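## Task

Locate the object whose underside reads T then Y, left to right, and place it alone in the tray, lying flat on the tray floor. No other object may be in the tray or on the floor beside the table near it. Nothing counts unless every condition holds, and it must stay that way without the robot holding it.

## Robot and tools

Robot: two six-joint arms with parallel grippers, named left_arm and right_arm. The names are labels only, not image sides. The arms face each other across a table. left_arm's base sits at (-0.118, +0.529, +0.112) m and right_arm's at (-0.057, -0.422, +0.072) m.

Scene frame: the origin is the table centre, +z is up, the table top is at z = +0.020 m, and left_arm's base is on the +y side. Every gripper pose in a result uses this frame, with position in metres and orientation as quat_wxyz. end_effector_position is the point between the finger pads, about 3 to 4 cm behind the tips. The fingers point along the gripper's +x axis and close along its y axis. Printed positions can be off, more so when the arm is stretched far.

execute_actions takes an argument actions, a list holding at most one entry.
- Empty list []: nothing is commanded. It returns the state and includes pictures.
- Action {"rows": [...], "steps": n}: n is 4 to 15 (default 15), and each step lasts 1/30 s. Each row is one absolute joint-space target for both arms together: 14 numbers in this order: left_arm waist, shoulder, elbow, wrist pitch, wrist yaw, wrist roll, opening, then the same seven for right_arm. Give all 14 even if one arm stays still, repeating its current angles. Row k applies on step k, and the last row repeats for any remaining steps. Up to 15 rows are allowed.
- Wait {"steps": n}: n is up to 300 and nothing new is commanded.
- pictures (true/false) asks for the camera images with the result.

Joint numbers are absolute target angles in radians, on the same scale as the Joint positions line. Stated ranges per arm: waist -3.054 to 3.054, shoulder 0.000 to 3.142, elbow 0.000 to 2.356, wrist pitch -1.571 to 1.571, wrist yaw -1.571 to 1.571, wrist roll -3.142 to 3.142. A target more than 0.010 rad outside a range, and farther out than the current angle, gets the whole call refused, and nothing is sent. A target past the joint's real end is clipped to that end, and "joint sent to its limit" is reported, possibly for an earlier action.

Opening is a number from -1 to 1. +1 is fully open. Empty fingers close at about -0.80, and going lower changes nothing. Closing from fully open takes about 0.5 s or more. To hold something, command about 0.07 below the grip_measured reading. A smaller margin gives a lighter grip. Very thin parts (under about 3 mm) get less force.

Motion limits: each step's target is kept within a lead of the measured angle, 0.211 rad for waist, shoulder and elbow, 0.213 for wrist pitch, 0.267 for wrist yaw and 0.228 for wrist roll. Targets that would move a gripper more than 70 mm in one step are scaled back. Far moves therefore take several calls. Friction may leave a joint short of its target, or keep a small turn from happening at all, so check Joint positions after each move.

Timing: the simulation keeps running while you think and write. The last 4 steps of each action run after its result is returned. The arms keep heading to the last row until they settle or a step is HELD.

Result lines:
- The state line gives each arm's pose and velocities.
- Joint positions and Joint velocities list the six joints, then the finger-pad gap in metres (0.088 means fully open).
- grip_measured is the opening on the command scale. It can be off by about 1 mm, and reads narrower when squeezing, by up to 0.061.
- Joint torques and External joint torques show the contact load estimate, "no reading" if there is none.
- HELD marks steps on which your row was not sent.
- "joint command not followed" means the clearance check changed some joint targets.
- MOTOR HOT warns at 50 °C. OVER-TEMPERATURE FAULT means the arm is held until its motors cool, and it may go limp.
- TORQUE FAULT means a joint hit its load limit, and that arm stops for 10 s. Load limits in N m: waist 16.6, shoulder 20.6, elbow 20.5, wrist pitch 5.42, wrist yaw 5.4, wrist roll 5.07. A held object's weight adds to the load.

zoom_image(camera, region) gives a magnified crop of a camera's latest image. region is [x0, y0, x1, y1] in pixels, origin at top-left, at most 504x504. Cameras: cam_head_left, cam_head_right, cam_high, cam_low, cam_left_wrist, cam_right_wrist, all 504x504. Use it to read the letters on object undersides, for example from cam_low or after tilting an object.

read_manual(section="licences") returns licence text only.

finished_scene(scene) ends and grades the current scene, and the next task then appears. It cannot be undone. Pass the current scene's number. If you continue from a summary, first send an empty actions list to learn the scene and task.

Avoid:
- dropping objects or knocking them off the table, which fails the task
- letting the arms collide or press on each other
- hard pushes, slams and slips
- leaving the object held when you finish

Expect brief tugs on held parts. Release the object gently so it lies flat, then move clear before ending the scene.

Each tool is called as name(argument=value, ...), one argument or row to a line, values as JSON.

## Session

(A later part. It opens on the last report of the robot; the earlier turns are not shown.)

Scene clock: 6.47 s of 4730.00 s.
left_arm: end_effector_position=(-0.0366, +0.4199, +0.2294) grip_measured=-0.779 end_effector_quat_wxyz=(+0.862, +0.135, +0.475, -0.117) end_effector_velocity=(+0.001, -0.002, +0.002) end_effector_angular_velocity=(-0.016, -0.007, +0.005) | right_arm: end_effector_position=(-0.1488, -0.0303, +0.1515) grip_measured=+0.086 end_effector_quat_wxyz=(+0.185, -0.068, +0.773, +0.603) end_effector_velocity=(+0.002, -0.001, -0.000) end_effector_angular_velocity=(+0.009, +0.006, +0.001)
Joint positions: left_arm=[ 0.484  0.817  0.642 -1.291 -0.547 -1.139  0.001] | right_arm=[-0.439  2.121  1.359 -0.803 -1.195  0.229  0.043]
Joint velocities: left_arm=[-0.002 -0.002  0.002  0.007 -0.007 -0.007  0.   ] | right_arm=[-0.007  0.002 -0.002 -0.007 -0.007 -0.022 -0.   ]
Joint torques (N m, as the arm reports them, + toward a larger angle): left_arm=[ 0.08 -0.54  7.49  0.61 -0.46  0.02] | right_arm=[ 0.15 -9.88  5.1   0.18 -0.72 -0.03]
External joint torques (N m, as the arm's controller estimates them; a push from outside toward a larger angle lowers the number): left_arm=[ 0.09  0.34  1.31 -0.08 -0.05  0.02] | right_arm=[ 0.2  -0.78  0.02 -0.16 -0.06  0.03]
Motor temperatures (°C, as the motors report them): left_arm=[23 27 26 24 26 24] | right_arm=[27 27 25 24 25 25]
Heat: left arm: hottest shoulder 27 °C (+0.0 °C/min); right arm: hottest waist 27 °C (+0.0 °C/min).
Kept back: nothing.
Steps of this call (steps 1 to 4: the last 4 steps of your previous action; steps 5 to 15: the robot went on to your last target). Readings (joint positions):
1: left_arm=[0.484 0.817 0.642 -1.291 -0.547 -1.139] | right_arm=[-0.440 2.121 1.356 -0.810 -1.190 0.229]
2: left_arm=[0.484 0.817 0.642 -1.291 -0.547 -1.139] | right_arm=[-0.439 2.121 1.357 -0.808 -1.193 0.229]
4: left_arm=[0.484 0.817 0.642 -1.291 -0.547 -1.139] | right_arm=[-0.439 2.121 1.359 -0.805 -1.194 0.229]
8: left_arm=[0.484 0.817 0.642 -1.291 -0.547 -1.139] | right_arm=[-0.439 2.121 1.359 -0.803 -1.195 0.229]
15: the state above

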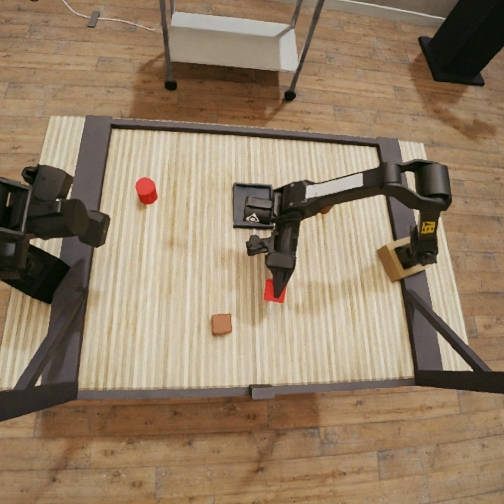

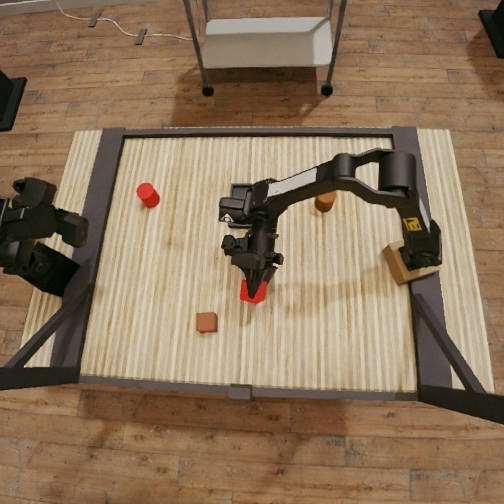

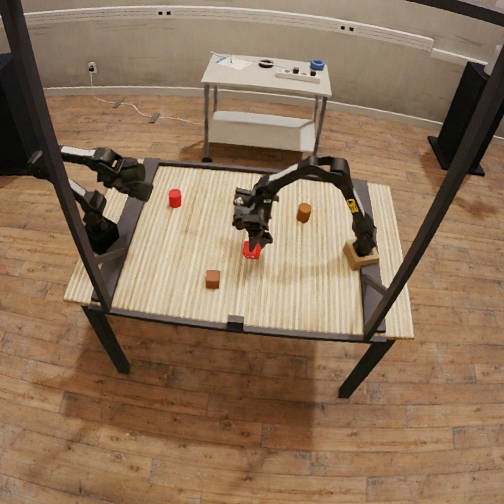

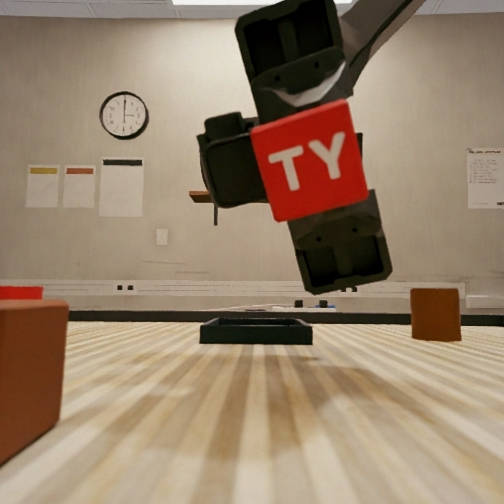

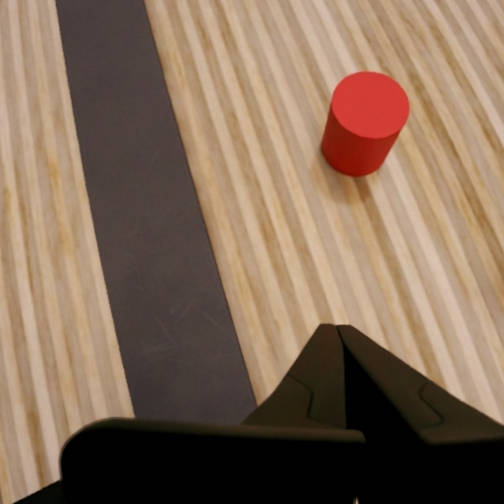

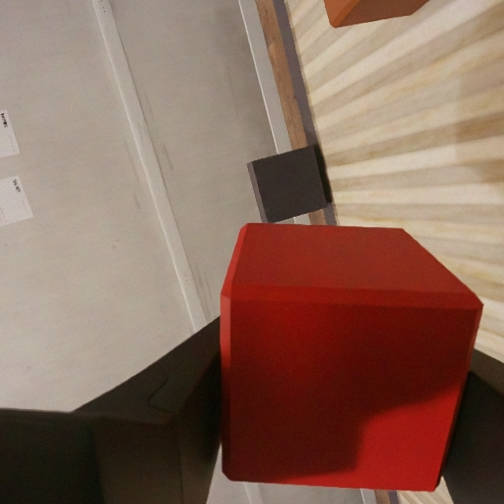

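execute_actions(
  actions=[
    {"rows": [[0.484,0.817,0.642,-1.291,-0.547,-1.139,-0.8,-0.6429,2.3409,2.0336,-1.2635,-1.2,0.23,0.0]], "steps": 15},
  ],
)

execute_actions(
  actions=[
    {"steps": 8},
  ],
)

execute_actions(
  actions=[
    {"rows": [[0.484,0.817,0.642,-1.291,-0.547,-1.139,-0.8,-0.6429,2.3409,2.0336,-1.2635,0.0,-0.33,0.0]], "steps": 15},
  ],
)

execute_actions(
  actions=[
    {"steps": 20},
  ],
  pictures=true,
)

Scene clock: 7.33 s of 4730.00 s.
left_arm: end_effector_position=(-0.0366, +0.4199, +0.2294) grip_measured=-0.779 end_effector_quat_wxyz=(+0.862, +0.135, +0.475, -0.117) end_effector_velocity=(+0.001, +0.002, -0.000) end_effector_angular_velocity=(+0.004, -0.007, +0.009) | right_arm: end_effector_position=(-0.0422, +0.0318, +0.1868) grip_measured=+0.086 end_effector_quat_wxyz=(+0.232, +0.016, +0.816, +0.528) end_effector_velocity=(+0.065, +0.227, +0.372) end_effector_angular_velocity=(+1.165, -0.411, +0.038)
Joint positions: left_arm=[ 0.484  0.817  0.642 -1.291 -0.547 -1.139  0.001] | right_arm=[-0.66   2.333  1.861 -1.227 -1.196  0.229  0.043]
Joint velocities: left_arm=[ 0.002 -0.002 -0.002 -0.007 -0.007 -0.007  0.   ] | right_arm=[ 0.037 -0.002  1.585 -0.359 -0.007 -0.007 -0.   ]
Joint torques (N m, as the arm reports them, + toward a larger angle): left_arm=[ 0.04 -0.55  7.46  0.61 -0.45  0.02] | right_arm=[  1.34 -12.06   6.48  -0.14  -0.7   -0.05]
External joint torques (N m, as the arm's controller estimates them; a push from outside toward a larger angle lowers the number): left_arm=[ 0.04  0.31  1.36 -0.07 -0.04  0.01] | right_arm=[-0.11 -0.47  0.82 -0.29  0.05  0.02]
Motor temperatures (°C, as the motors report them): left_arm=[23 27 26 24 26 24] | right_arm=[27 28 25 24 25 25]
Heat: left arm: hottest shoulder 27 °C (+0.0 °C/min); right arm: hottest shoulder 28 °C (+8.2 °C/min).
Steps of this call (steps 1 to 15: the robot went on to your last target; steps 16 to 26: the first 11 steps of this action). Readings (joint positions):
16: left_arm=[0.484 0.817 0.642 -1.291 -0.547 -1.139] | right_arm=[-0.443 2.136 1.376 -0.835 -1.196 0.228]
17: left_arm=[0.484 0.817 0.642 -1.291 -0.547 -1.139] | right_arm=[-0.461 2.165 1.417 -0.879 -1.202 0.228]
19: left_arm=[0.484 0.817 0.642 -1.291 -0.547 -1.139] | right_arm=[-0.523 2.234 1.512 -0.967 -1.202 0.228]
23: left_arm=[0.484 0.817 0.642 -1.291 -0.547 -1.139] | right_arm=[-0.641 2.325 1.709 -1.169 -1.196 0.229]
26: the state above

Scene clock: 7.60 s of 4730.00 s.
left_arm: end_effector_position=(-0.0366, +0.4199, +0.2294) grip_measured=-0.779 end_effector_quat_wxyz=(+0.862, +0.135, +0.475, -0.117) end_effector_velocity=(+0.001, +0.002, -0.000) end_effector_angular_velocity=(+0.004, -0.007, +0.009) | right_arm: end_effector_position=(-0.0432, +0.0522, +0.2288) grip_measured=+0.086 end_effector_quat_wxyz=(+0.243, +0.013, +0.777, +0.581) end_effector_velocity=(-0.002, -0.007, -0.015) end_effector_angular_velocity=(-0.091, +0.039, +0.000)
Joint positions: left_arm=[ 0.484  0.817  0.642 -1.291 -0.547 -1.139  0.001] | right_arm=[-0.643  2.327  2.021 -1.261 -1.2    0.229  0.043]
Joint velocities: left_arm=[ 0.002 -0.002 -0.002 -0.007 -0.007 -0.007 -0.   ] | right_arm=[-0.002  0.032 -0.007 -0.066 -0.007 -0.007  0.   ]
Joint torques (N m, as the arm reports them, + toward a larger angle): left_arm=[ 0.05 -0.56  7.52  0.61 -0.45  0.01] | right_arm=[ -0.1  -11.69   6.62   0.11  -0.55  -0.05]
External joint torques (N m, as the arm's controller estimates them; a push from outside toward a larger angle lowers the number): left_arm=[ 0.03  0.3   1.43 -0.06 -0.04  0.  ] | right_arm=[ 0.13 -0.97  0.99 -0.28  0.08  0.  ]
Motor temperatures (°C, as the motors report them): left_arm=[23 27 26 24 26 24] | right_arm=[27 28 25 24 25 25]
Heat: left arm: hottest shoulder 27 °C (+0.0 °C/min); right arm: hottest shoulder 28 °C (+7.9 °C/min).
Kept back: nothing.
Steps of this call (steps 1 to 4: the last 4 steps of your previous action; steps 5 to 8: the robot went on to your last target). Readings (joint positions):
1: left_arm=[0.484 0.817 0.642 -1.291 -0.547 -1.139] | right_arm=[-0.657 2.333 1.911 -1.235 -1.196 0.229]
2: left_arm=[0.484 0.817 0.642 -1.291 -0.547 -1.139] | right_arm=[-0.654 2.332 1.952 -1.239 -1.198 0.229]
4: left_arm=[0.484 0.817 0.642 -1.291 -0.547 -1.139] | right_arm=[-0.648 2.327 2.002 -1.250 -1.200 0.229]
8: the state above

Scene clock: 7.97 s of 4730.00 s.
left_arm: end_effector_position=(-0.0366, +0.4199, +0.2294) grip_measured=-0.779 end_effector_quat_wxyz=(+0.862, +0.135, +0.475, -0.117) end_effector_velocity=(+0.001, +0.004, +0.001) end_effector_angular_velocity=(+0.013, -0.006, +0.009) | right_arm: end_effector_position=(+0.0244, +0.0303, +0.1503) grip_measured=+0.086 end_effector_quat_wxyz=(+0.422, -0.328, +0.570, +0.624) end_effector_velocity=(+0.259, -0.088, -0.138) end_effector_angular_velocity=(-0.475, -1.969, +0.350)
Joint positions: left_arm=[ 0.484  0.817  0.642 -1.291 -0.547 -1.139  0.001] | right_arm=[-0.641  2.328  2.027 -1.263 -0.473 -0.285  0.043]
Joint velocities: left_arm=[ 0.002 -0.002  0.002 -0.022 -0.007 -0.007 -0.   ] | right_arm=[-0.007 -0.002 -0.002 -0.007  2.015 -0.418 -0.   ]
Joint torques (N m, as the arm reports them, + toward a larger angle): left_arm=[ 0.03 -0.56  7.49  0.61 -0.45  0.01] | right_arm=[  0.01 -11.5    6.41   0.08  -0.19  -0.12]
External joint torques (N m, as the arm's controller estimates them; a push from outside toward a larger angle lowers the number): left_arm=[ 0.02  0.33  1.33 -0.07 -0.04  0.01] | right_arm=[ 0.18 -0.33  0.56 -0.27  0.16 -0.08]
Motor temperatures (°C, as the motors report them): left_arm=[23 27 26 24 26 24] | right_arm=[27 28 25 24 25 25]
Heat: left arm: hottest shoulder 27 °C (+0.0 °C/min); right arm: hottest shoulder 28 °C (+7.5 °C/min).
Steps of this call (steps 1 to 11: the first 11 steps of this action). Readings (joint positions):
1: left_arm=[0.484 0.817 0.642 -1.291 -0.547 -1.139] | right_arm=[-0.642 2.328 2.022 -1.263 -1.166 0.193]
2: left_arm=[0.484 0.817 0.642 -1.291 -0.547 -1.139] | right_arm=[-0.641 2.328 2.023 -1.263 -1.087 0.130]
4: left_arm=[0.484 0.817 0.642 -1.291 -0.547 -1.139] | right_arm=[-0.641 2.328 2.026 -1.263 -0.952 0.013]
8: left_arm=[0.484 0.817 0.642 -1.291 -0.547 -1.139] | right_arm=[-0.641 2.328 2.026 -1.263 -0.677 -0.211]
11: the state above

Scene clock: 8.63 s of 4730.00 s.
left_arm: end_effector_position=(-0.0366, +0.4199, +0.2294) grip_measured=-0.779 end_effector_quat_wxyz=(+0.862, +0.135, +0.475, -0.117) end_effector_velocity=(+0.001, +0.002, +0.000) end_effector_angular_velocity=(-0.001, -0.007, +0.009) | right_arm: end_effector_position=(+0.0898, +0.0082, +0.1338) grip_measured=+0.086 end_effector_quat_wxyz=(+0.502, -0.496, +0.499, +0.502) end_effector_velocity=(+0.002, +0.000, +0.000) end_effector_angular_velocity=(+0.005, -0.009, +0.005)
Joint positions: left_arm=[ 0.484  0.817  0.642 -1.291 -0.547 -1.139  0.001] | right_arm=[-0.644  2.328  2.027 -1.263 -0.005 -0.327  0.043]
Joint velocities: left_arm=[ 0.002 -0.007 -0.002 -0.007 -0.007 -0.007  0.   ] | right_arm=[-0.002 -0.002 -0.002  0.007  0.007 -0.007 -0.   ]
Joint torques (N m, as the arm reports them, + toward a larger angle): left_arm=[ 0.06 -0.56  7.48  0.61 -0.45  0.02] | right_arm=[  0.1  -11.64   6.21   0.07   0.13  -0.12]
External joint torques (N m, as the arm's controller estimates them; a push from outside toward a larger angle lowers the number): left_arm=[ 0.05  0.32  1.35 -0.07 -0.04  0.01] | right_arm=[ 0.1  -0.48  0.37 -0.28  0.16 -0.13]
Motor temperatures (°C, as the motors report them): left_arm=[23 27 26 24 26 24] | right_arm=[27 28 26 24 25 25]
Heat: left arm: hottest shoulder 27 °C (+0.0 °C/min); right arm: hottest shoulder 28 °C (+6.9 °C/min).
Kept back: nothing.
Steps of this call (steps 1 to 4: the last 4 steps of your previous action; steps 5 to 20: the robot went on to your last target). Readings (joint positions):
1: left_arm=[0.484 0.817 0.642 -1.291 -0.547 -1.139] | right_arm=[-0.641 2.328 2.027 -1.263 -0.405 -0.297]
2: left_arm=[0.484 0.817 0.642 -1.291 -0.547 -1.139] | right_arm=[-0.641 2.328 2.027 -1.263 -0.336 -0.306]
4: left_arm=[0.484 0.817 0.642 -1.291 -0.547 -1.139] | right_arm=[-0.641 2.328 2.027 -1.263 -0.200 -0.316]
8: left_arm=[0.484 0.817 0.642 -1.291 -0.547 -1.139] | right_arm=[-0.644 2.328 2.027 -1.263 -0.053 -0.324]
20: the state above

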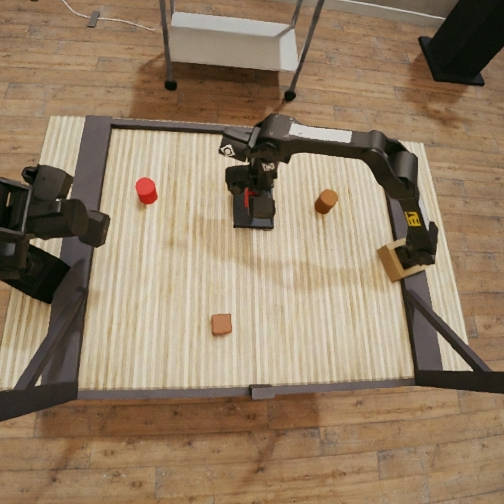

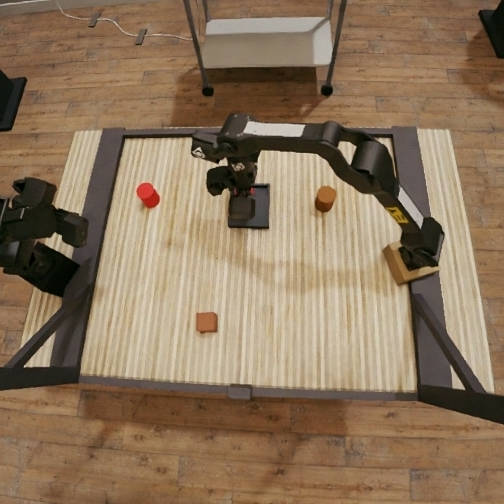

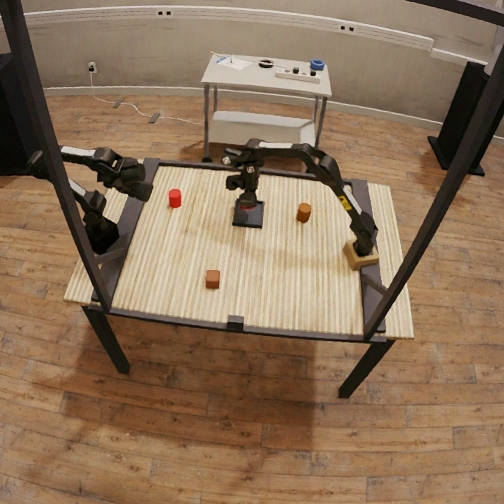

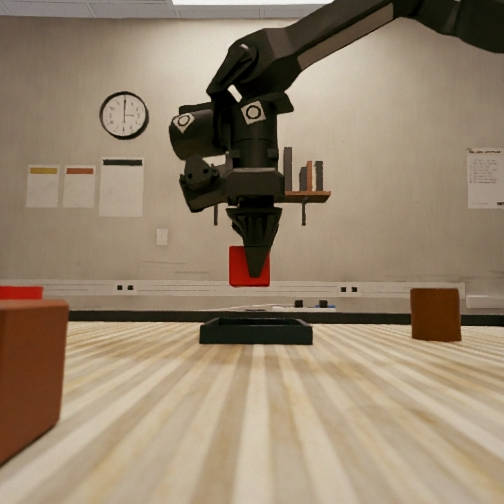

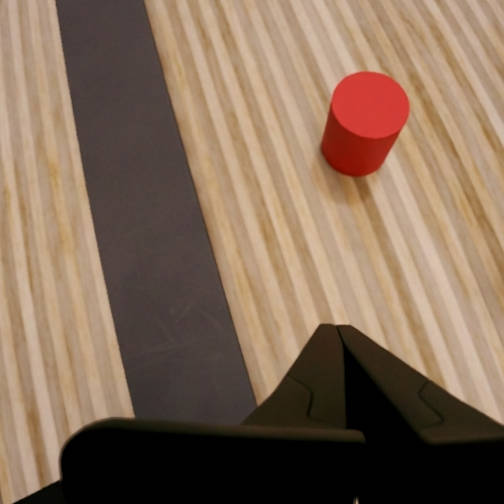

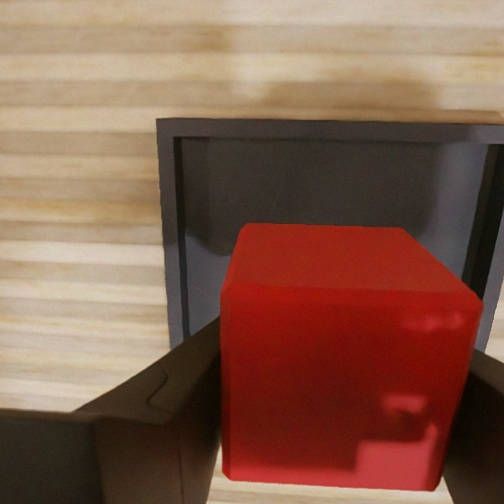

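execute_actions(
  actions=[
    {"rows": [[0.484,0.817,0.642,-1.291,-0.547,-1.139,-0.8,-0.6687,2.3429,1.9174,-1.1453,0.0,-0.3545,0.0]], "steps": 15},
  ],
)

execute_actions(
  actions=[
    {"steps": 12},
  ],
  pictures=true,
)

Scene clock: 9.40 s of 4730.00 s.
left_arm: end_effector_position=(-0.0366, +0.4199, +0.2294) grip_measured=-0.779 end_effector_quat_wxyz=(+0.862, +0.135, +0.475, -0.117) end_effector_velocity=(+0.002, +0.002, +0.001) end_effector_angular_velocity=(+0.004, -0.021, +0.001) | right_arm: end_effector_position=(+0.1003, +0.0040, +0.1051) grip_measured=+0.086 end_effector_quat_wxyz=(+0.504, -0.496, +0.497, +0.502) end_effector_velocity=(+0.003, +0.014, +0.001) end_effector_angular_velocity=(+0.064, -0.016, +0.025)
Joint positions: left_arm=[ 0.484  0.817  0.642 -1.291 -0.547 -1.139  0.001] | right_arm=[-0.669  2.336  1.926 -1.149 -0.004 -0.351  0.043]
Joint velocities: left_arm=[-0.007 -0.002 -0.002 -0.007 -0.022 -0.007 -0.   ] | right_arm=[ 0.002 -0.002 -0.002  0.066 -0.007 -0.022 -0.   ]
Joint torques (N m, as the arm reports them, + toward a larger angle): left_arm=[ 0.03 -0.49  7.49  0.6  -0.45  0.02] | right_arm=[  0.17 -12.15   4.65   0.13   0.1   -0.14]
External joint torques (N m, as the arm's controller estimates them; a push from outside toward a larger angle lowers the number): left_arm=[ 0.04  0.38  1.39 -0.07 -0.04  0.02] | right_arm=[ 0.1  -1.04 -1.07 -0.18  0.13 -0.14]
Motor temperatures (°C, as the motors report them): left_arm=[23 27 27 24 26 24] | right_arm=[27 28 26 24 25 25]
Heat: left arm: hottest shoulder 27 °C (+0.0 °C/min); right arm: hottest shoulder 28 °C (+6.4 °C/min).
Steps of this call (steps 1 to 12: the robot went on to your last target; steps 13 to 23: the first 11 steps of this action). Readings (joint positions):
13: left_arm=[0.484 0.817 0.642 -1.291 -0.547 -1.139] | right_arm=[-0.645 2.328 2.015 -1.247 -0.005 -0.331]
14: left_arm=[0.484 0.817 0.642 -1.291 -0.547 -1.139] | right_arm=[-0.647 2.326 1.994 -1.214 -0.005 -0.338]
16: left_arm=[0.484 0.817 0.642 -1.291 -0.547 -1.139] | right_arm=[-0.654 2.327 1.963 -1.179 -0.005 -0.345]
20: left_arm=[0.484 0.817 0.642 -1.291 -0.547 -1.139] | right_arm=[-0.667 2.336 1.928 -1.157 -0.004 -0.350]
23: the state above

Scene clock: 9.80 s of 4730.00 s.
left_arm: end_effector_position=(-0.0366, +0.4199, +0.2294) grip_measured=-0.779 end_effector_quat_wxyz=(+0.862, +0.135, +0.475, -0.117) end_effector_velocity=(+0.001, +0.003, -0.001) end_effector_angular_velocity=(+0.009, -0.006, +0.009) | right_arm: end_effector_position=(+0.1004, +0.0041, +0.1046) grip_measured=+0.086 end_effector_quat_wxyz=(+0.504, -0.496, +0.497, +0.503) end_effector_velocity=(-0.001, -0.002, +0.000) end_effector_angular_velocity=(-0.004, +0.009, +0.005)
Joint positions: left_arm=[ 0.484  0.817  0.642 -1.291 -0.547 -1.139  0.001] | right_arm=[-0.669  2.336  1.924 -1.146 -0.004 -0.352  0.043]
Joint velocities: left_arm=[ 0.002 -0.002 -0.007 -0.007 -0.007 -0.007 -0.   ] | right_arm=[-0.002 -0.002 -0.002 -0.007 -0.007 -0.007 -0.   ]
Joint torques (N m, as the arm reports them, + toward a larger angle): left_arm=[ 0.07 -0.55  7.48  0.61 -0.44  0.01] | right_arm=[  0.01 -12.17   4.8    0.18   0.1   -0.12]
External joint torques (N m, as the arm's controller estimates them; a push from outside toward a larger angle lowers the number): left_arm=[ 0.07  0.31  1.4  -0.05 -0.03  0.01] | right_arm=[ 0.01 -1.03 -0.97 -0.17  0.13 -0.12]
Motor temperatures (°C, as the motors report them): left_arm=[23 27 27 24 26 24] | right_arm=[27 28 26 24 25 25]
Heat: left arm: hottest shoulder 27 °C (+0.0 °C/min); right arm: hottest shoulder 28 °C (+6.1 °C/min).
Kept back: nothing.
Steps of this call (steps 1 to 4: the last 4 steps of your previous action; steps 5 to 12: the robot went on to your last target). Readings (joint positions):
1: left_arm=[0.484 0.817 0.642 -1.291 -0.547 -1.139] | right_arm=[-0.669 2.336 1.926 -1.148 -0.004 -0.351]
2: left_arm=[0.484 0.817 0.642 -1.291 -0.547 -1.139] | right_arm=[-0.669 2.336 1.926 -1.148 -0.004 -0.352]
4: left_arm=[0.484 0.817 0.642 -1.291 -0.547 -1.139] | right_arm=[-0.669 2.336 1.925 -1.148 -0.004 -0.352]
8: left_arm=[0.484 0.817 0.642 -1.291 -0.547 -1.139] | right_arm=[-0.669 2.336 1.924 -1.146 -0.004 -0.352]
12: the state above

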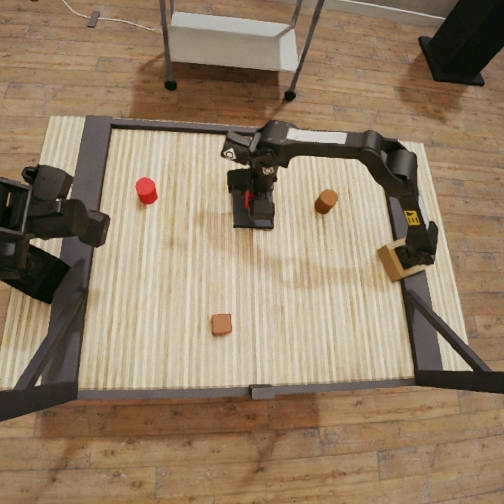

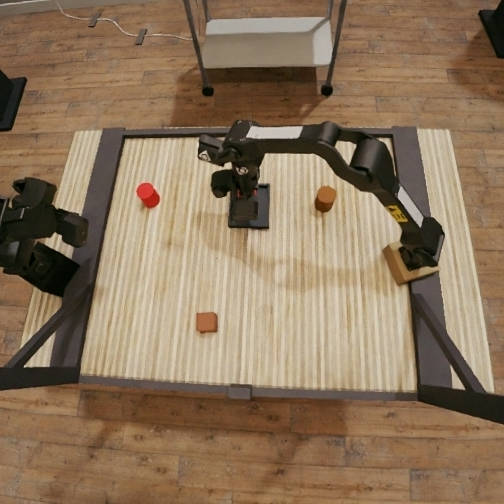

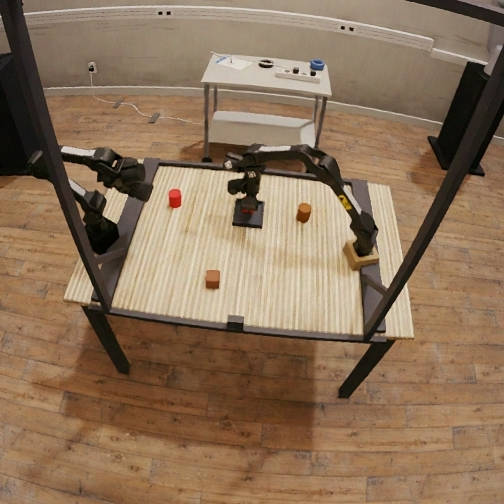

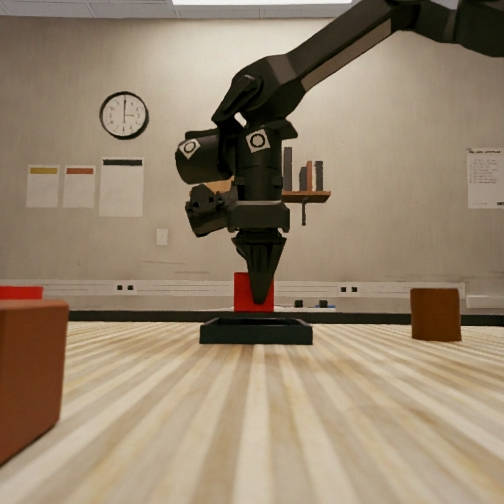

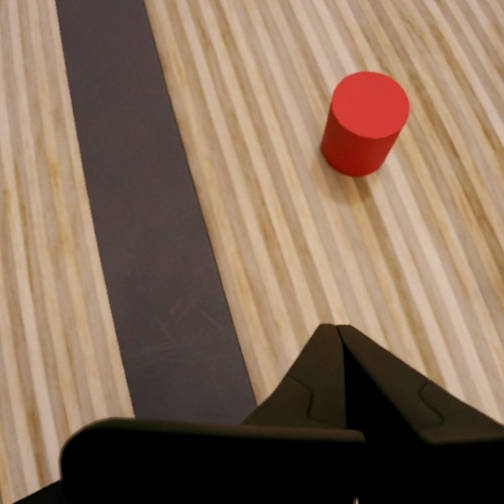

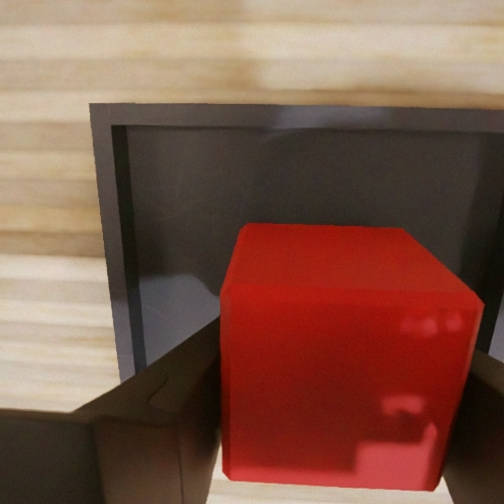

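execute_actions(
  actions=[
    {"rows": [[0.484,0.817,0.642,-1.291,-0.547,-1.139,-0.8,-0.6687,2.3668,1.8622,-1.0662,0.0,-0.3545,0.0]], "steps": 15},
  ],
)

execute_actions(
  actions=[
    {"steps": 10},
  ],
  pictures=true,
)

Scene clock: 10.43 s of 4730.00 s.
left_arm: end_effector_position=(-0.0366, +0.4199, +0.2294) grip_measured=-0.779 end_effector_quat_wxyz=(+0.862, +0.135, +0.475, -0.117) end_effector_velocity=(+0.004, -0.001, +0.003) end_effector_angular_velocity=(-0.018, -0.035, +0.020) | right_arm: end_effector_position=(+0.1005, +0.0043, +0.0834) grip_measured=+0.086 end_effector_quat_wxyz=(+0.505, -0.496, +0.496, +0.503) end_effector_velocity=(+0.005, +0.006, +0.001) end_effector_angular_velocity=(+0.032, -0.020, +0.005)
Joint positions: left_arm=[ 0.484  0.817  0.642 -1.291 -0.547 -1.139  0.001] | right_arm=[-0.669  2.353  1.869 -1.07  -0.004 -0.352  0.043]
Joint velocities: left_arm=[-0.002 -0.002 -0.002  0.007 -0.037 -0.022 -0.   ] | right_arm=[-0.002 -0.002 -0.002  0.037  0.007 -0.007  0.   ]
Joint torques (N m, as the arm reports them, + toward a larger angle): left_arm=[ 0.02 -0.51  7.49  0.62 -0.46  0.01] | right_arm=[  0.   -11.49   4.88   0.2    0.1   -0.11]
External joint torques (N m, as the arm's controller estimates them; a push from outside toward a larger angle lowers the number): left_arm=[ 0.02  0.36  1.33 -0.08 -0.04  0.  ] | right_arm=[ 0.11 -0.31 -0.84 -0.16  0.12 -0.11]
Motor temperatures (°C, as the motors report them): left_arm=[23 27 27 24 26 24] | right_arm=[27 29 26 24 25 25]
Heat: left arm: hottest shoulder 27 °C (+0.0 °C/min); right arm: hottest shoulder 29 °C (+11.5 °C/min).
Steps of this call (steps 1 to 8: the robot went on to your last target; steps 9 to 19: the first 11 steps of this action). Readings (joint positions):
9: left_arm=[0.484 0.817 0.642 -1.291 -0.547 -1.139] | right_arm=[-0.669 2.336 1.918 -1.135 -0.004 -0.352]
10: left_arm=[0.484 0.817 0.642 -1.291 -0.547 -1.139] | right_arm=[-0.669 2.336 1.906 -1.112 -0.004 -0.352]
12: left_arm=[0.484 0.817 0.642 -1.291 -0.547 -1.139] | right_arm=[-0.669 2.339 1.890 -1.089 -0.004 -0.352]
16: left_arm=[0.484 0.817 0.642 -1.291 -0.547 -1.139] | right_arm=[-0.669 2.353 1.871 -1.074 -0.004 -0.352]
19: the state above

Scene clock: 10.77 s of 4730.00 s.
left_arm: end_effector_position=(-0.0366, +0.4199, +0.2294) grip_measured=-0.779 end_effector_quat_wxyz=(+0.862, +0.135, +0.475, -0.117) end_effector_velocity=(+0.001, +0.002, -0.000) end_effector_angular_velocity=(+0.004, -0.007, +0.005) | right_arm: end_effector_position=(+0.1007, +0.0049, +0.0834) grip_measured=+0.086 end_effector_quat_wxyz=(+0.506, -0.495, +0.495, +0.503) end_effector_velocity=(+0.004, -0.002, +0.002) end_effector_angular_velocity=(-0.005, -0.006, +0.015)
Joint positions: left_arm=[ 0.484  0.817  0.642 -1.291 -0.547 -1.139  0.001] | right_arm=[-0.669  2.353  1.869 -1.067 -0.004 -0.352  0.043]
Joint velocities: left_arm=[-0.002 -0.002 -0.002 -0.007 -0.007 -0.007 -0.   ] | right_arm=[-0.007 -0.002  0.002 -0.007  0.007 -0.022 -0.   ]
Joint torques (N m, as the arm reports them, + toward a larger angle): left_arm=[ 0.08 -0.54  7.51  0.61 -0.45  0.03] | right_arm=[  0.01 -11.52   4.65   0.19   0.1   -0.11]
External joint torques (N m, as the arm's controller estimates them; a push from outside toward a larger angle lowers the number): left_arm=[ 0.08  0.33  1.39 -0.07 -0.04  0.02] | right_arm=[ 0.11 -0.3  -1.09 -0.19  0.12 -0.11]
Motor temperatures (°C, as the motors report them): left_arm=[23 27 27 24 26 24] | right_arm=[27 29 26 24 25 25]
Heat: left arm: hottest shoulder 27 °C (+0.0 °C/min); right arm: hottest shoulder 29 °C (+11.1 °C/min).
Kept back: nothing.
Steps of this call (steps 1 to 4: the last 4 steps of your previous action; steps 5 to 10: the robot went on to your last target). Readings (joint positions):
1: left_arm=[0.484 0.817 0.642 -1.291 -0.547 -1.139] | right_arm=[-0.669 2.353 1.869 -1.068 -0.004 -0.352]
2: left_arm=[0.484 0.817 0.642 -1.291 -0.547 -1.139] | right_arm=[-0.669 2.353 1.869 -1.068 -0.004 -0.352]
4: left_arm=[0.484 0.817 0.642 -1.291 -0.547 -1.139] | right_arm=[-0.669 2.353 1.869 -1.068 -0.004 -0.352]
8: left_arm=[0.484 0.817 0.642 -1.291 -0.547 -1.139] | right_arm=[-0.669 2.353 1.869 -1.067 -0.004 -0.352]
10: the state above

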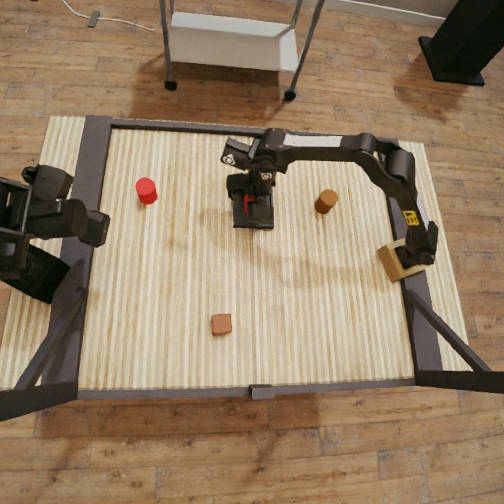

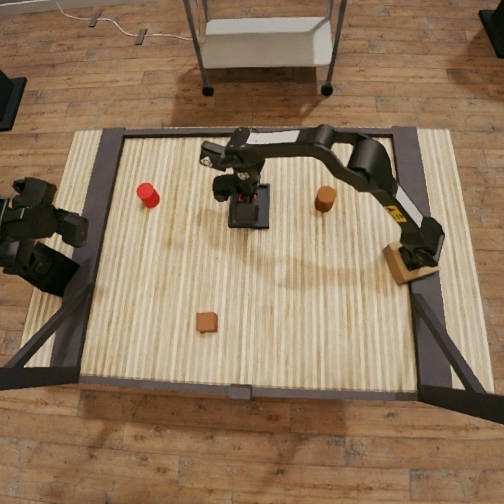

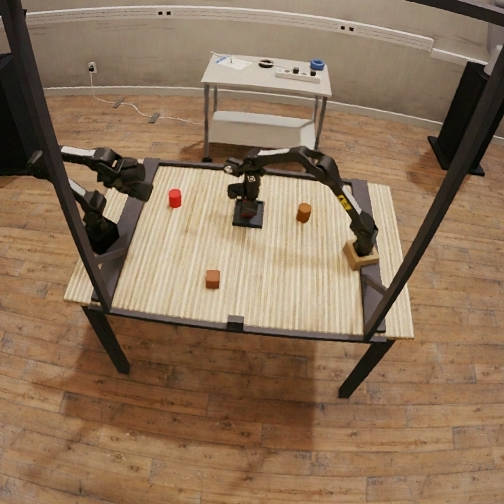

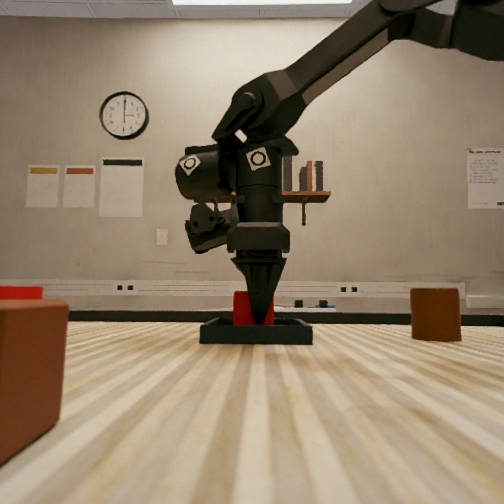

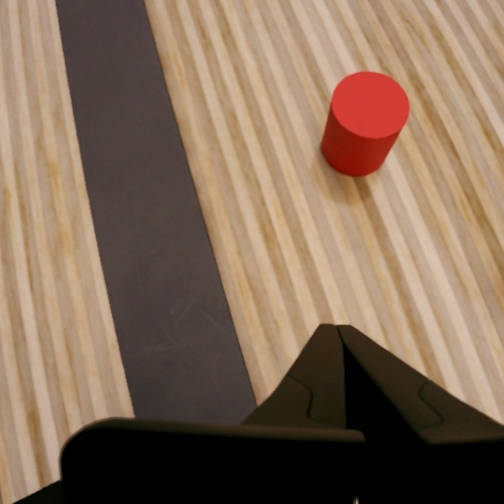

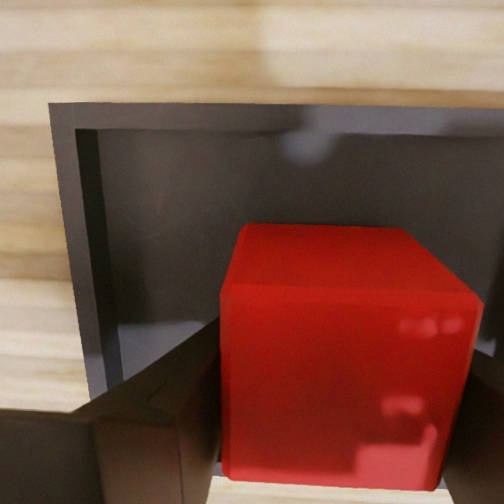

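execute_actions(
  actions=[
    {"rows": [[0.484,0.817,0.642,-1.291,-0.547,-1.139,-0.8,-0.6687,2.377,1.8622,-1.0662,0.0,-0.3545,0.0]], "steps": 12},
  ],
)

execute_actions(
  actions=[
    {"rows": [[0.484,0.817,0.642,-1.291,-0.547,-1.139,-0.8,-0.6687,2.365,1.8622,-1.0662,0.0,-0.3545,0.5]], "steps": 12},
  ],
)

execute_actions(
  actions=[
    {"rows": [[0.484,0.817,0.642,-1.291,-0.547,-1.139,-0.8,-0.6687,2.3429,1.9174,-1.1453,0.0,-0.3545,0.5]], "steps": 12},
  ],
)

execute_actions(
  actions=[
    {"rows": [[0.484,0.817,0.642,-1.291,-0.547,-1.139,-0.8,-0.5,1.75,1.5,-1.2,0.0,-0.3545,0.5]], "steps": 15},
  ],
)

execute_actions(
  actions=[
    {"steps": 25},
  ],
  pictures=true,
)

Scene clock: 11.33 s of 4730.00 s.
left_arm: end_effector_position=(-0.0366, +0.4199, +0.2294) grip_measured=-0.779 end_effector_quat_wxyz=(+0.862, +0.135, +0.475, -0.117) end_effector_velocity=(+0.003, +0.002, +0.001) end_effector_angular_velocity=(+0.012, -0.022, -0.001) | right_arm: end_effector_position=(+0.1006, +0.0046, +0.0817) grip_measured=+0.086 end_effector_quat_wxyz=(+0.505, -0.496, +0.496, +0.503) end_effector_velocity=(+0.001, -0.003, -0.002) end_effector_angular_velocity=(-0.014, -0.003, +0.005)
Joint positions: left_arm=[ 0.484  0.817  0.642 -1.291 -0.547 -1.139  0.001] | right_arm=[-0.669  2.357  1.869 -1.067 -0.004 -0.352  0.043]
Joint velocities: left_arm=[ 0.002 -0.002 -0.002 -0.007 -0.022  0.007 -0.   ] | right_arm=[-0.002  0.002 -0.002 -0.007  0.007 -0.007  0.   ]
Joint torques (N m, as the arm reports them, + toward a larger angle): left_arm=[ 0.07 -0.56  7.48  0.62 -0.45  0.02] | right_arm=[ -0.01 -10.72   4.64   0.21   0.1   -0.11]
External joint torques (N m, as the arm's controller estimates them; a push from outside toward a larger angle lowers the number): left_arm=[ 0.06  0.32  1.3  -0.08 -0.03  0.02] | right_arm=[ 0.02  0.38 -1.01 -0.13  0.12 -0.11]
Motor temperatures (°C, as the motors report them): left_arm=[23 27 27 24 26 24] | right_arm=[27 29 26 24 25 25]
Heat: left arm: hottest shoulder 27 °C (+0.0 °C/min); right arm: hottest shoulder 29 °C (+10.6 °C/min).
Steps of this call (steps 1 to 9: the robot went on to your last target; steps 10 to 17: the first 8 steps of this action). Readings (joint positions):
10: left_arm=[0.484 0.817 0.642 -1.291 -0.547 -1.139] | right_arm=[-0.669 2.354 1.869 -1.067 -0.004 -0.352]
11: left_arm=[0.484 0.817 0.642 -1.291 -0.547 -1.139] | right_arm=[-0.669 2.354 1.869 -1.067 -0.004 -0.352]
13: left_arm=[0.484 0.817 0.642 -1.291 -0.547 -1.139] | right_arm=[-0.669 2.355 1.869 -1.067 -0.004 -0.352]
17: the state above

Scene clock: 11.73 s of 4730.00 s.
left_arm: end_effector_position=(-0.0366, +0.4199, +0.2294) grip_measured=-0.779 end_effector_quat_wxyz=(+0.862, +0.135, +0.475, -0.117) end_effector_velocity=(+0.001, +0.002, -0.000) end_effector_angular_velocity=(+0.011, -0.008, -0.008) | right_arm: end_effector_position=(+0.1006, +0.0046, +0.0817) grip_measured=+0.459 end_effector_quat_wxyz=(+0.505, -0.496, +0.496, +0.503) end_effector_velocity=(-0.001, -0.001, +0.003) end_effector_angular_velocity=(-0.005, -0.006, -0.005)
Joint positions: left_arm=[ 0.484  0.817  0.642 -1.291 -0.547 -1.139  0.001] | right_arm=[-0.669  2.357  1.869 -1.067 -0.004 -0.352  0.061]
Joint velocities: left_arm=[-0.002 -0.002 -0.002 -0.007 -0.007  0.007 -0.   ] | right_arm=[ 0.002 -0.007 -0.002 -0.007  0.007  0.007  0.018]
Joint torques (N m, as the arm reports them, + toward a larger angle): left_arm=[ 0.05 -0.55  7.46  0.62 -0.46  0.02] | right_arm=[  0.   -12.12   4.69   0.17   0.08  -0.11]
External joint torques (N m, as the arm's controller estimates them; a push from outside toward a larger angle lowers the number): left_arm=[ 0.06  0.33  1.31 -0.08 -0.05  0.01] | right_arm=[-0.07 -0.85 -1.06 -0.2   0.12 -0.11]
Motor temperatures (°C, as the motors report them): left_arm=[23 27 27 24 26 24] | right_arm=[27 29 26 24 25 25]
Heat: left arm: hottest shoulder 27 °C (+0.0 °C/min); right arm: hottest shoulder 29 °C (+10.2 °C/min).
Steps of this call (steps 1 to 4: the last 4 steps of your previous action; steps 5 to 12: the first 8 steps of this action). Readings (joint positions):
5: left_arm=[0.484 0.817 0.642 -1.291 -0.547 -1.139] | right_arm=[-0.669 2.357 1.869 -1.067 -0.004 -0.352]
6: left_arm=[0.484 0.817 0.642 -1.291 -0.547 -1.139] | right_arm=[-0.669 2.357 1.869 -1.067 -0.004 -0.352]
8: left_arm=[0.484 0.817 0.642 -1.291 -0.547 -1.139] | right_arm=[-0.669 2.357 1.869 -1.067 -0.004 -0.352]
12: the state above

Scene clock: 12.13 s of 4730.00 s.
left_arm: end_effector_position=(-0.0366, +0.4199, +0.2294) grip_measured=-0.779 end_effector_quat_wxyz=(+0.862, +0.135, +0.475, -0.117) end_effector_velocity=(+0.000, +0.001, +0.001) end_effector_angular_velocity=(+0.006, -0.008, -0.013) | right_arm: end_effector_position=(+0.0991, +0.0006, +0.0926) grip_measured=+0.497 end_effector_quat_wxyz=(+0.496, -0.500, +0.505, +0.499) end_effector_velocity=(-0.002, -0.005, +0.011) end_effector_angular_velocity=(-0.023, +0.016, +0.005)
Joint positions: left_arm=[ 0.484  0.817  0.642 -1.291 -0.547 -1.139  0.001] | right_arm=[-0.669  2.355  1.909 -1.138 -0.004 -0.352  0.063]
Joint velocities: left_arm=[-0.007 -0.002  0.002 -0.007 -0.007  0.007 -0.   ] | right_arm=[-0.002 -0.007  0.032 -0.066 -0.007 -0.007  0.   ]
Joint torques (N m, as the arm reports them, + toward a larger angle): left_arm=[ 0.04 -0.53  7.5   0.61 -0.46  0.01] | right_arm=[  0.   -14.49   6.09   0.     0.09  -0.11]
External joint torques (N m, as the arm's controller estimates them; a push from outside toward a larger angle lowers the number): left_arm=[ 0.05  0.34  1.35 -0.07 -0.05  0.01] | right_arm=[ 0.   -3.55  0.49 -0.31  0.12 -0.11]
Motor temperatures (°C, as the motors report them): left_arm=[23 27 27 24 26 24] | right_arm=[27 29 26 24 25 25]
Heat: left arm: hottest shoulder 27 °C (+0.0 °C/min); right arm: hottest shoulder 29 °C (+9.9 °C/min).
Steps of this call (steps 1 to 4: the last 4 steps of your previous action; steps 5 to 12: the first 8 steps of this action). Readings (joint positions):
5: left_arm=[0.484 0.817 0.642 -1.291 -0.547 -1.139] | right_arm=[-0.669 2.357 1.874 -1.076 -0.004 -0.352]
6: left_arm=[0.484 0.817 0.642 -1.291 -0.547 -1.139] | right_arm=[-0.669 2.357 1.882 -1.098 -0.004 -0.352]
8: left_arm=[0.484 0.817 0.642 -1.291 -0.547 -1.139] | right_arm=[-0.669 2.357 1.894 -1.122 -0.004 -0.352]
12: the state above

Scene clock: 12.63 s of 4730.00 s.
left_arm: end_effector_position=(-0.0366, +0.4199, +0.2294) grip_measured=-0.779 end_effector_quat_wxyz=(+0.862, +0.135, +0.475, -0.117) end_effector_velocity=(-0.001, +0.002, -0.002) end_effector_angular_velocity=(+0.008, +0.008, +0.003) | right_arm: end_effector_position=(+0.0044, -0.0720, +0.1724) grip_measured=+0.497 end_effector_quat_wxyz=(+0.452, -0.543, +0.455, +0.542) end_effector_velocity=(+0.022, -0.064, +0.419) end_effector_angular_velocity=(+1.163, -0.196, -0.103)
Joint positions: left_arm=[ 0.484  0.817  0.642 -1.291 -0.547 -1.139  0.001] | right_arm=[-0.487  1.905  1.529 -1.2   -0.001 -0.353  0.063]
Joint velocities: left_arm=[-0.002 -0.002 -0.007 -0.007  0.007 -0.007  0.   ] | right_arm=[-0.095 -1.433 -0.247 -0.007 -0.007  0.007 -0.   ]
Joint torques (N m, as the arm reports them, + toward a larger angle): left_arm=[ 0.06 -0.52  7.46  0.63 -0.46  0.03] | right_arm=[ -0.6  -12.53   5.12   0.21   0.    -0.09]
External joint torques (N m, as the arm's controller estimates them; a push from outside toward a larger angle lowers the number): left_arm=[ 0.06  0.33  1.39 -0.04 -0.06  0.02] | right_arm=[ 0.03 -3.73 -1.08 -0.18 -0.04 -0.1 ]
Motor temperatures (°C, as the motors report them): left_arm=[23 27 27 24 26 24] | right_arm=[27 29 26 24 25 25]
Heat: left arm: hottest shoulder 27 °C (+0.0 °C/min); right arm: hottest shoulder 29 °C (+9.5 °C/min).
Steps of this call (steps 1 to 4: the last 4 steps of your previous action; steps 5 to 15: the first 11 steps of this action). Readings (joint positions):
5: left_arm=[0.484 0.817 0.642 -1.291 -0.547 -1.139] | right_arm=[-0.665 2.341 1.893 -1.134 -0.001 -0.352]
6: left_arm=[0.484 0.817 0.642 -1.291 -0.547 -1.139] | right_arm=[-0.653 2.314 1.855 -1.148 0.003 -0.352]
8: left_arm=[0.484 0.817 0.642 -1.291 -0.547 -1.139] | right_arm=[-0.605 2.242 1.767 -1.175 0.004 -0.352]
12: left_arm=[0.484 0.817 0.642 -1.291 -0.547 -1.139] | right_arm=[-0.500 2.047 1.582 -1.200 -0.001 -0.353]
15: the state above

Scene clock: 13.47 s of 4730.00 s.
left_arm: end_effector_position=(-0.0366, +0.4199, +0.2294) grip_measured=-0.779 end_effector_quat_wxyz=(+0.862, +0.135, +0.475, -0.117) end_effector_velocity=(-0.001, +0.002, -0.001) end_effector_angular_velocity=(+0.003, +0.008, +0.003) | right_arm: end_effector_position=(+0.0072, -0.0810, +0.2190) grip_measured=+0.497 end_effector_quat_wxyz=(+0.496, -0.516, +0.416, +0.562) end_effector_velocity=(+0.002, +0.001, +0.000) end_effector_angular_velocity=(+0.005, -0.011, +0.018)
Joint positions: left_arm=[ 0.484  0.817  0.642 -1.291 -0.547 -1.139  0.001] | right_arm=[-0.5    1.747  1.508 -1.2   -0.001 -0.353  0.063]
Joint velocities: left_arm=[-0.002 -0.002 -0.002 -0.007  0.007 -0.007  0.   ] | right_arm=[-0.002 -0.002 -0.002  0.007  0.007 -0.022 -0.   ]
Joint torques (N m, as the arm reports them, + toward a larger angle): left_arm=[ 0.07 -0.5   7.5   0.61 -0.46  0.01] | right_arm=[ 0.01 -8.51  4.93  0.31  0.01 -0.08]
External joint torques (N m, as the arm's controller estimates them; a push from outside toward a larger angle lowers the number): left_arm=[ 0.05  0.37  1.41 -0.06 -0.05  0.  ] | right_arm=[ 0.03 -1.11 -1.12 -0.27  0.03 -0.09]
Motor temperatures (°C, as the motors report them): left_arm=[23 27 27 25 26 24] | right_arm=[27 29 26 24 25 25]
Heat: left arm: hottest shoulder 27 °C (+0.0 °C/min); right arm: hottest shoulder 29 °C (+8.9 °C/min).
Kept back: nothing.
Steps of this call (steps 1 to 4: the last 4 steps of your previous action; steps 5 to 25: the robot went on to your last target). Readings (joint positions):
1: left_arm=[0.484 0.817 0.642 -1.291 -0.547 -1.139] | right_arm=[-0.491 1.860 1.524 -1.200 -0.001 -0.353]
2: left_arm=[0.484 0.817 0.642 -1.291 -0.547 -1.139] | right_arm=[-0.495 1.821 1.522 -1.200 -0.001 -0.353]
4: left_arm=[0.484 0.817 0.642 -1.291 -0.547 -1.139] | right_arm=[-0.500 1.766 1.522 -1.199 -0.001 -0.353]
8: left_arm=[0.484 0.817 0.642 -1.291 -0.547 -1.139] | right_arm=[-0.500 1.747 1.516 -1.199 -0.001 -0.353]
25: the state above

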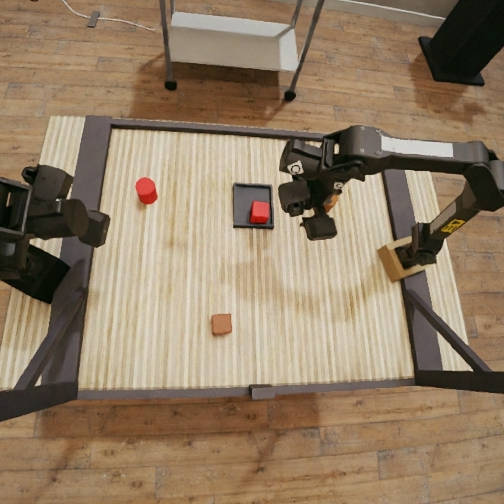

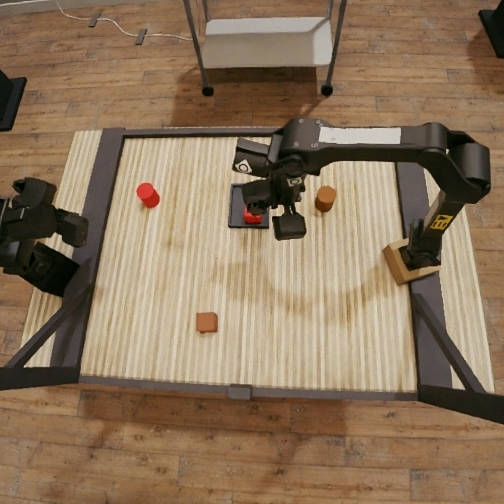

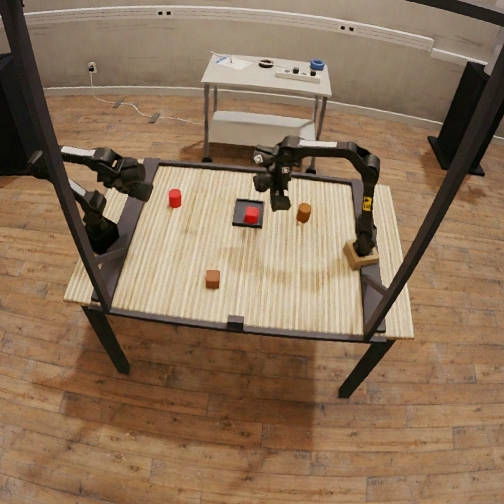

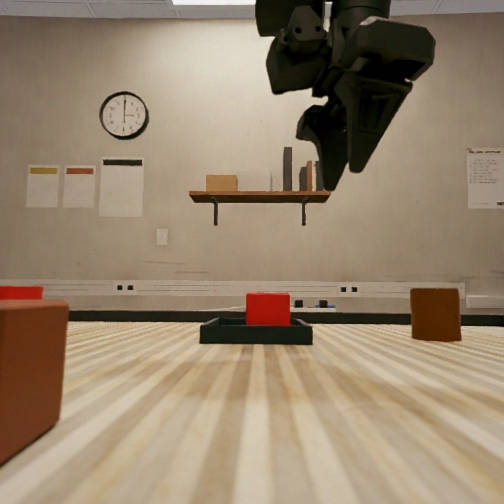

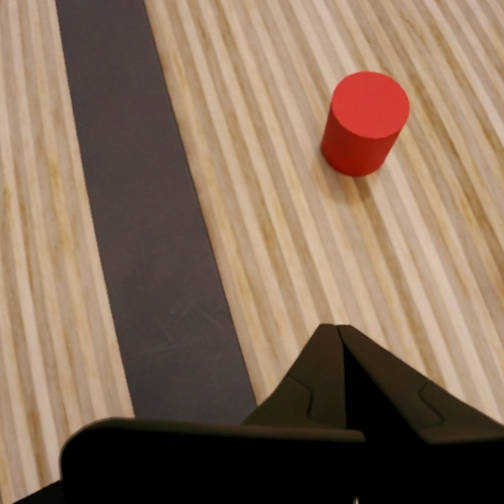

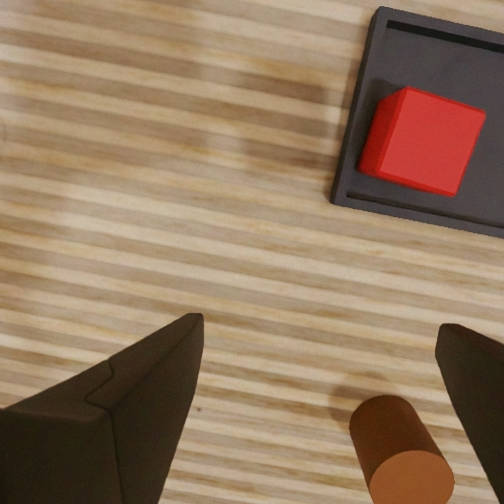

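zoom_image(
  camera="cam_right_wrist",
  region=[300, 0, 504, 250],
)

Region (300, 0, 504, 250) of cam_right_wrist's 504x504 image, scaled by 2.016, with more detail than that image has; it fills the left 411 columns of this view, and the rest is white.

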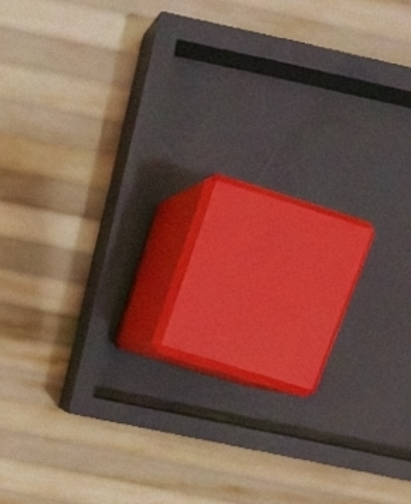

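The cube sits inside the tray, flat on the floor, with nothing else in it.

finished_scene(
  scene=2,
)

The scene is finished: the task was done.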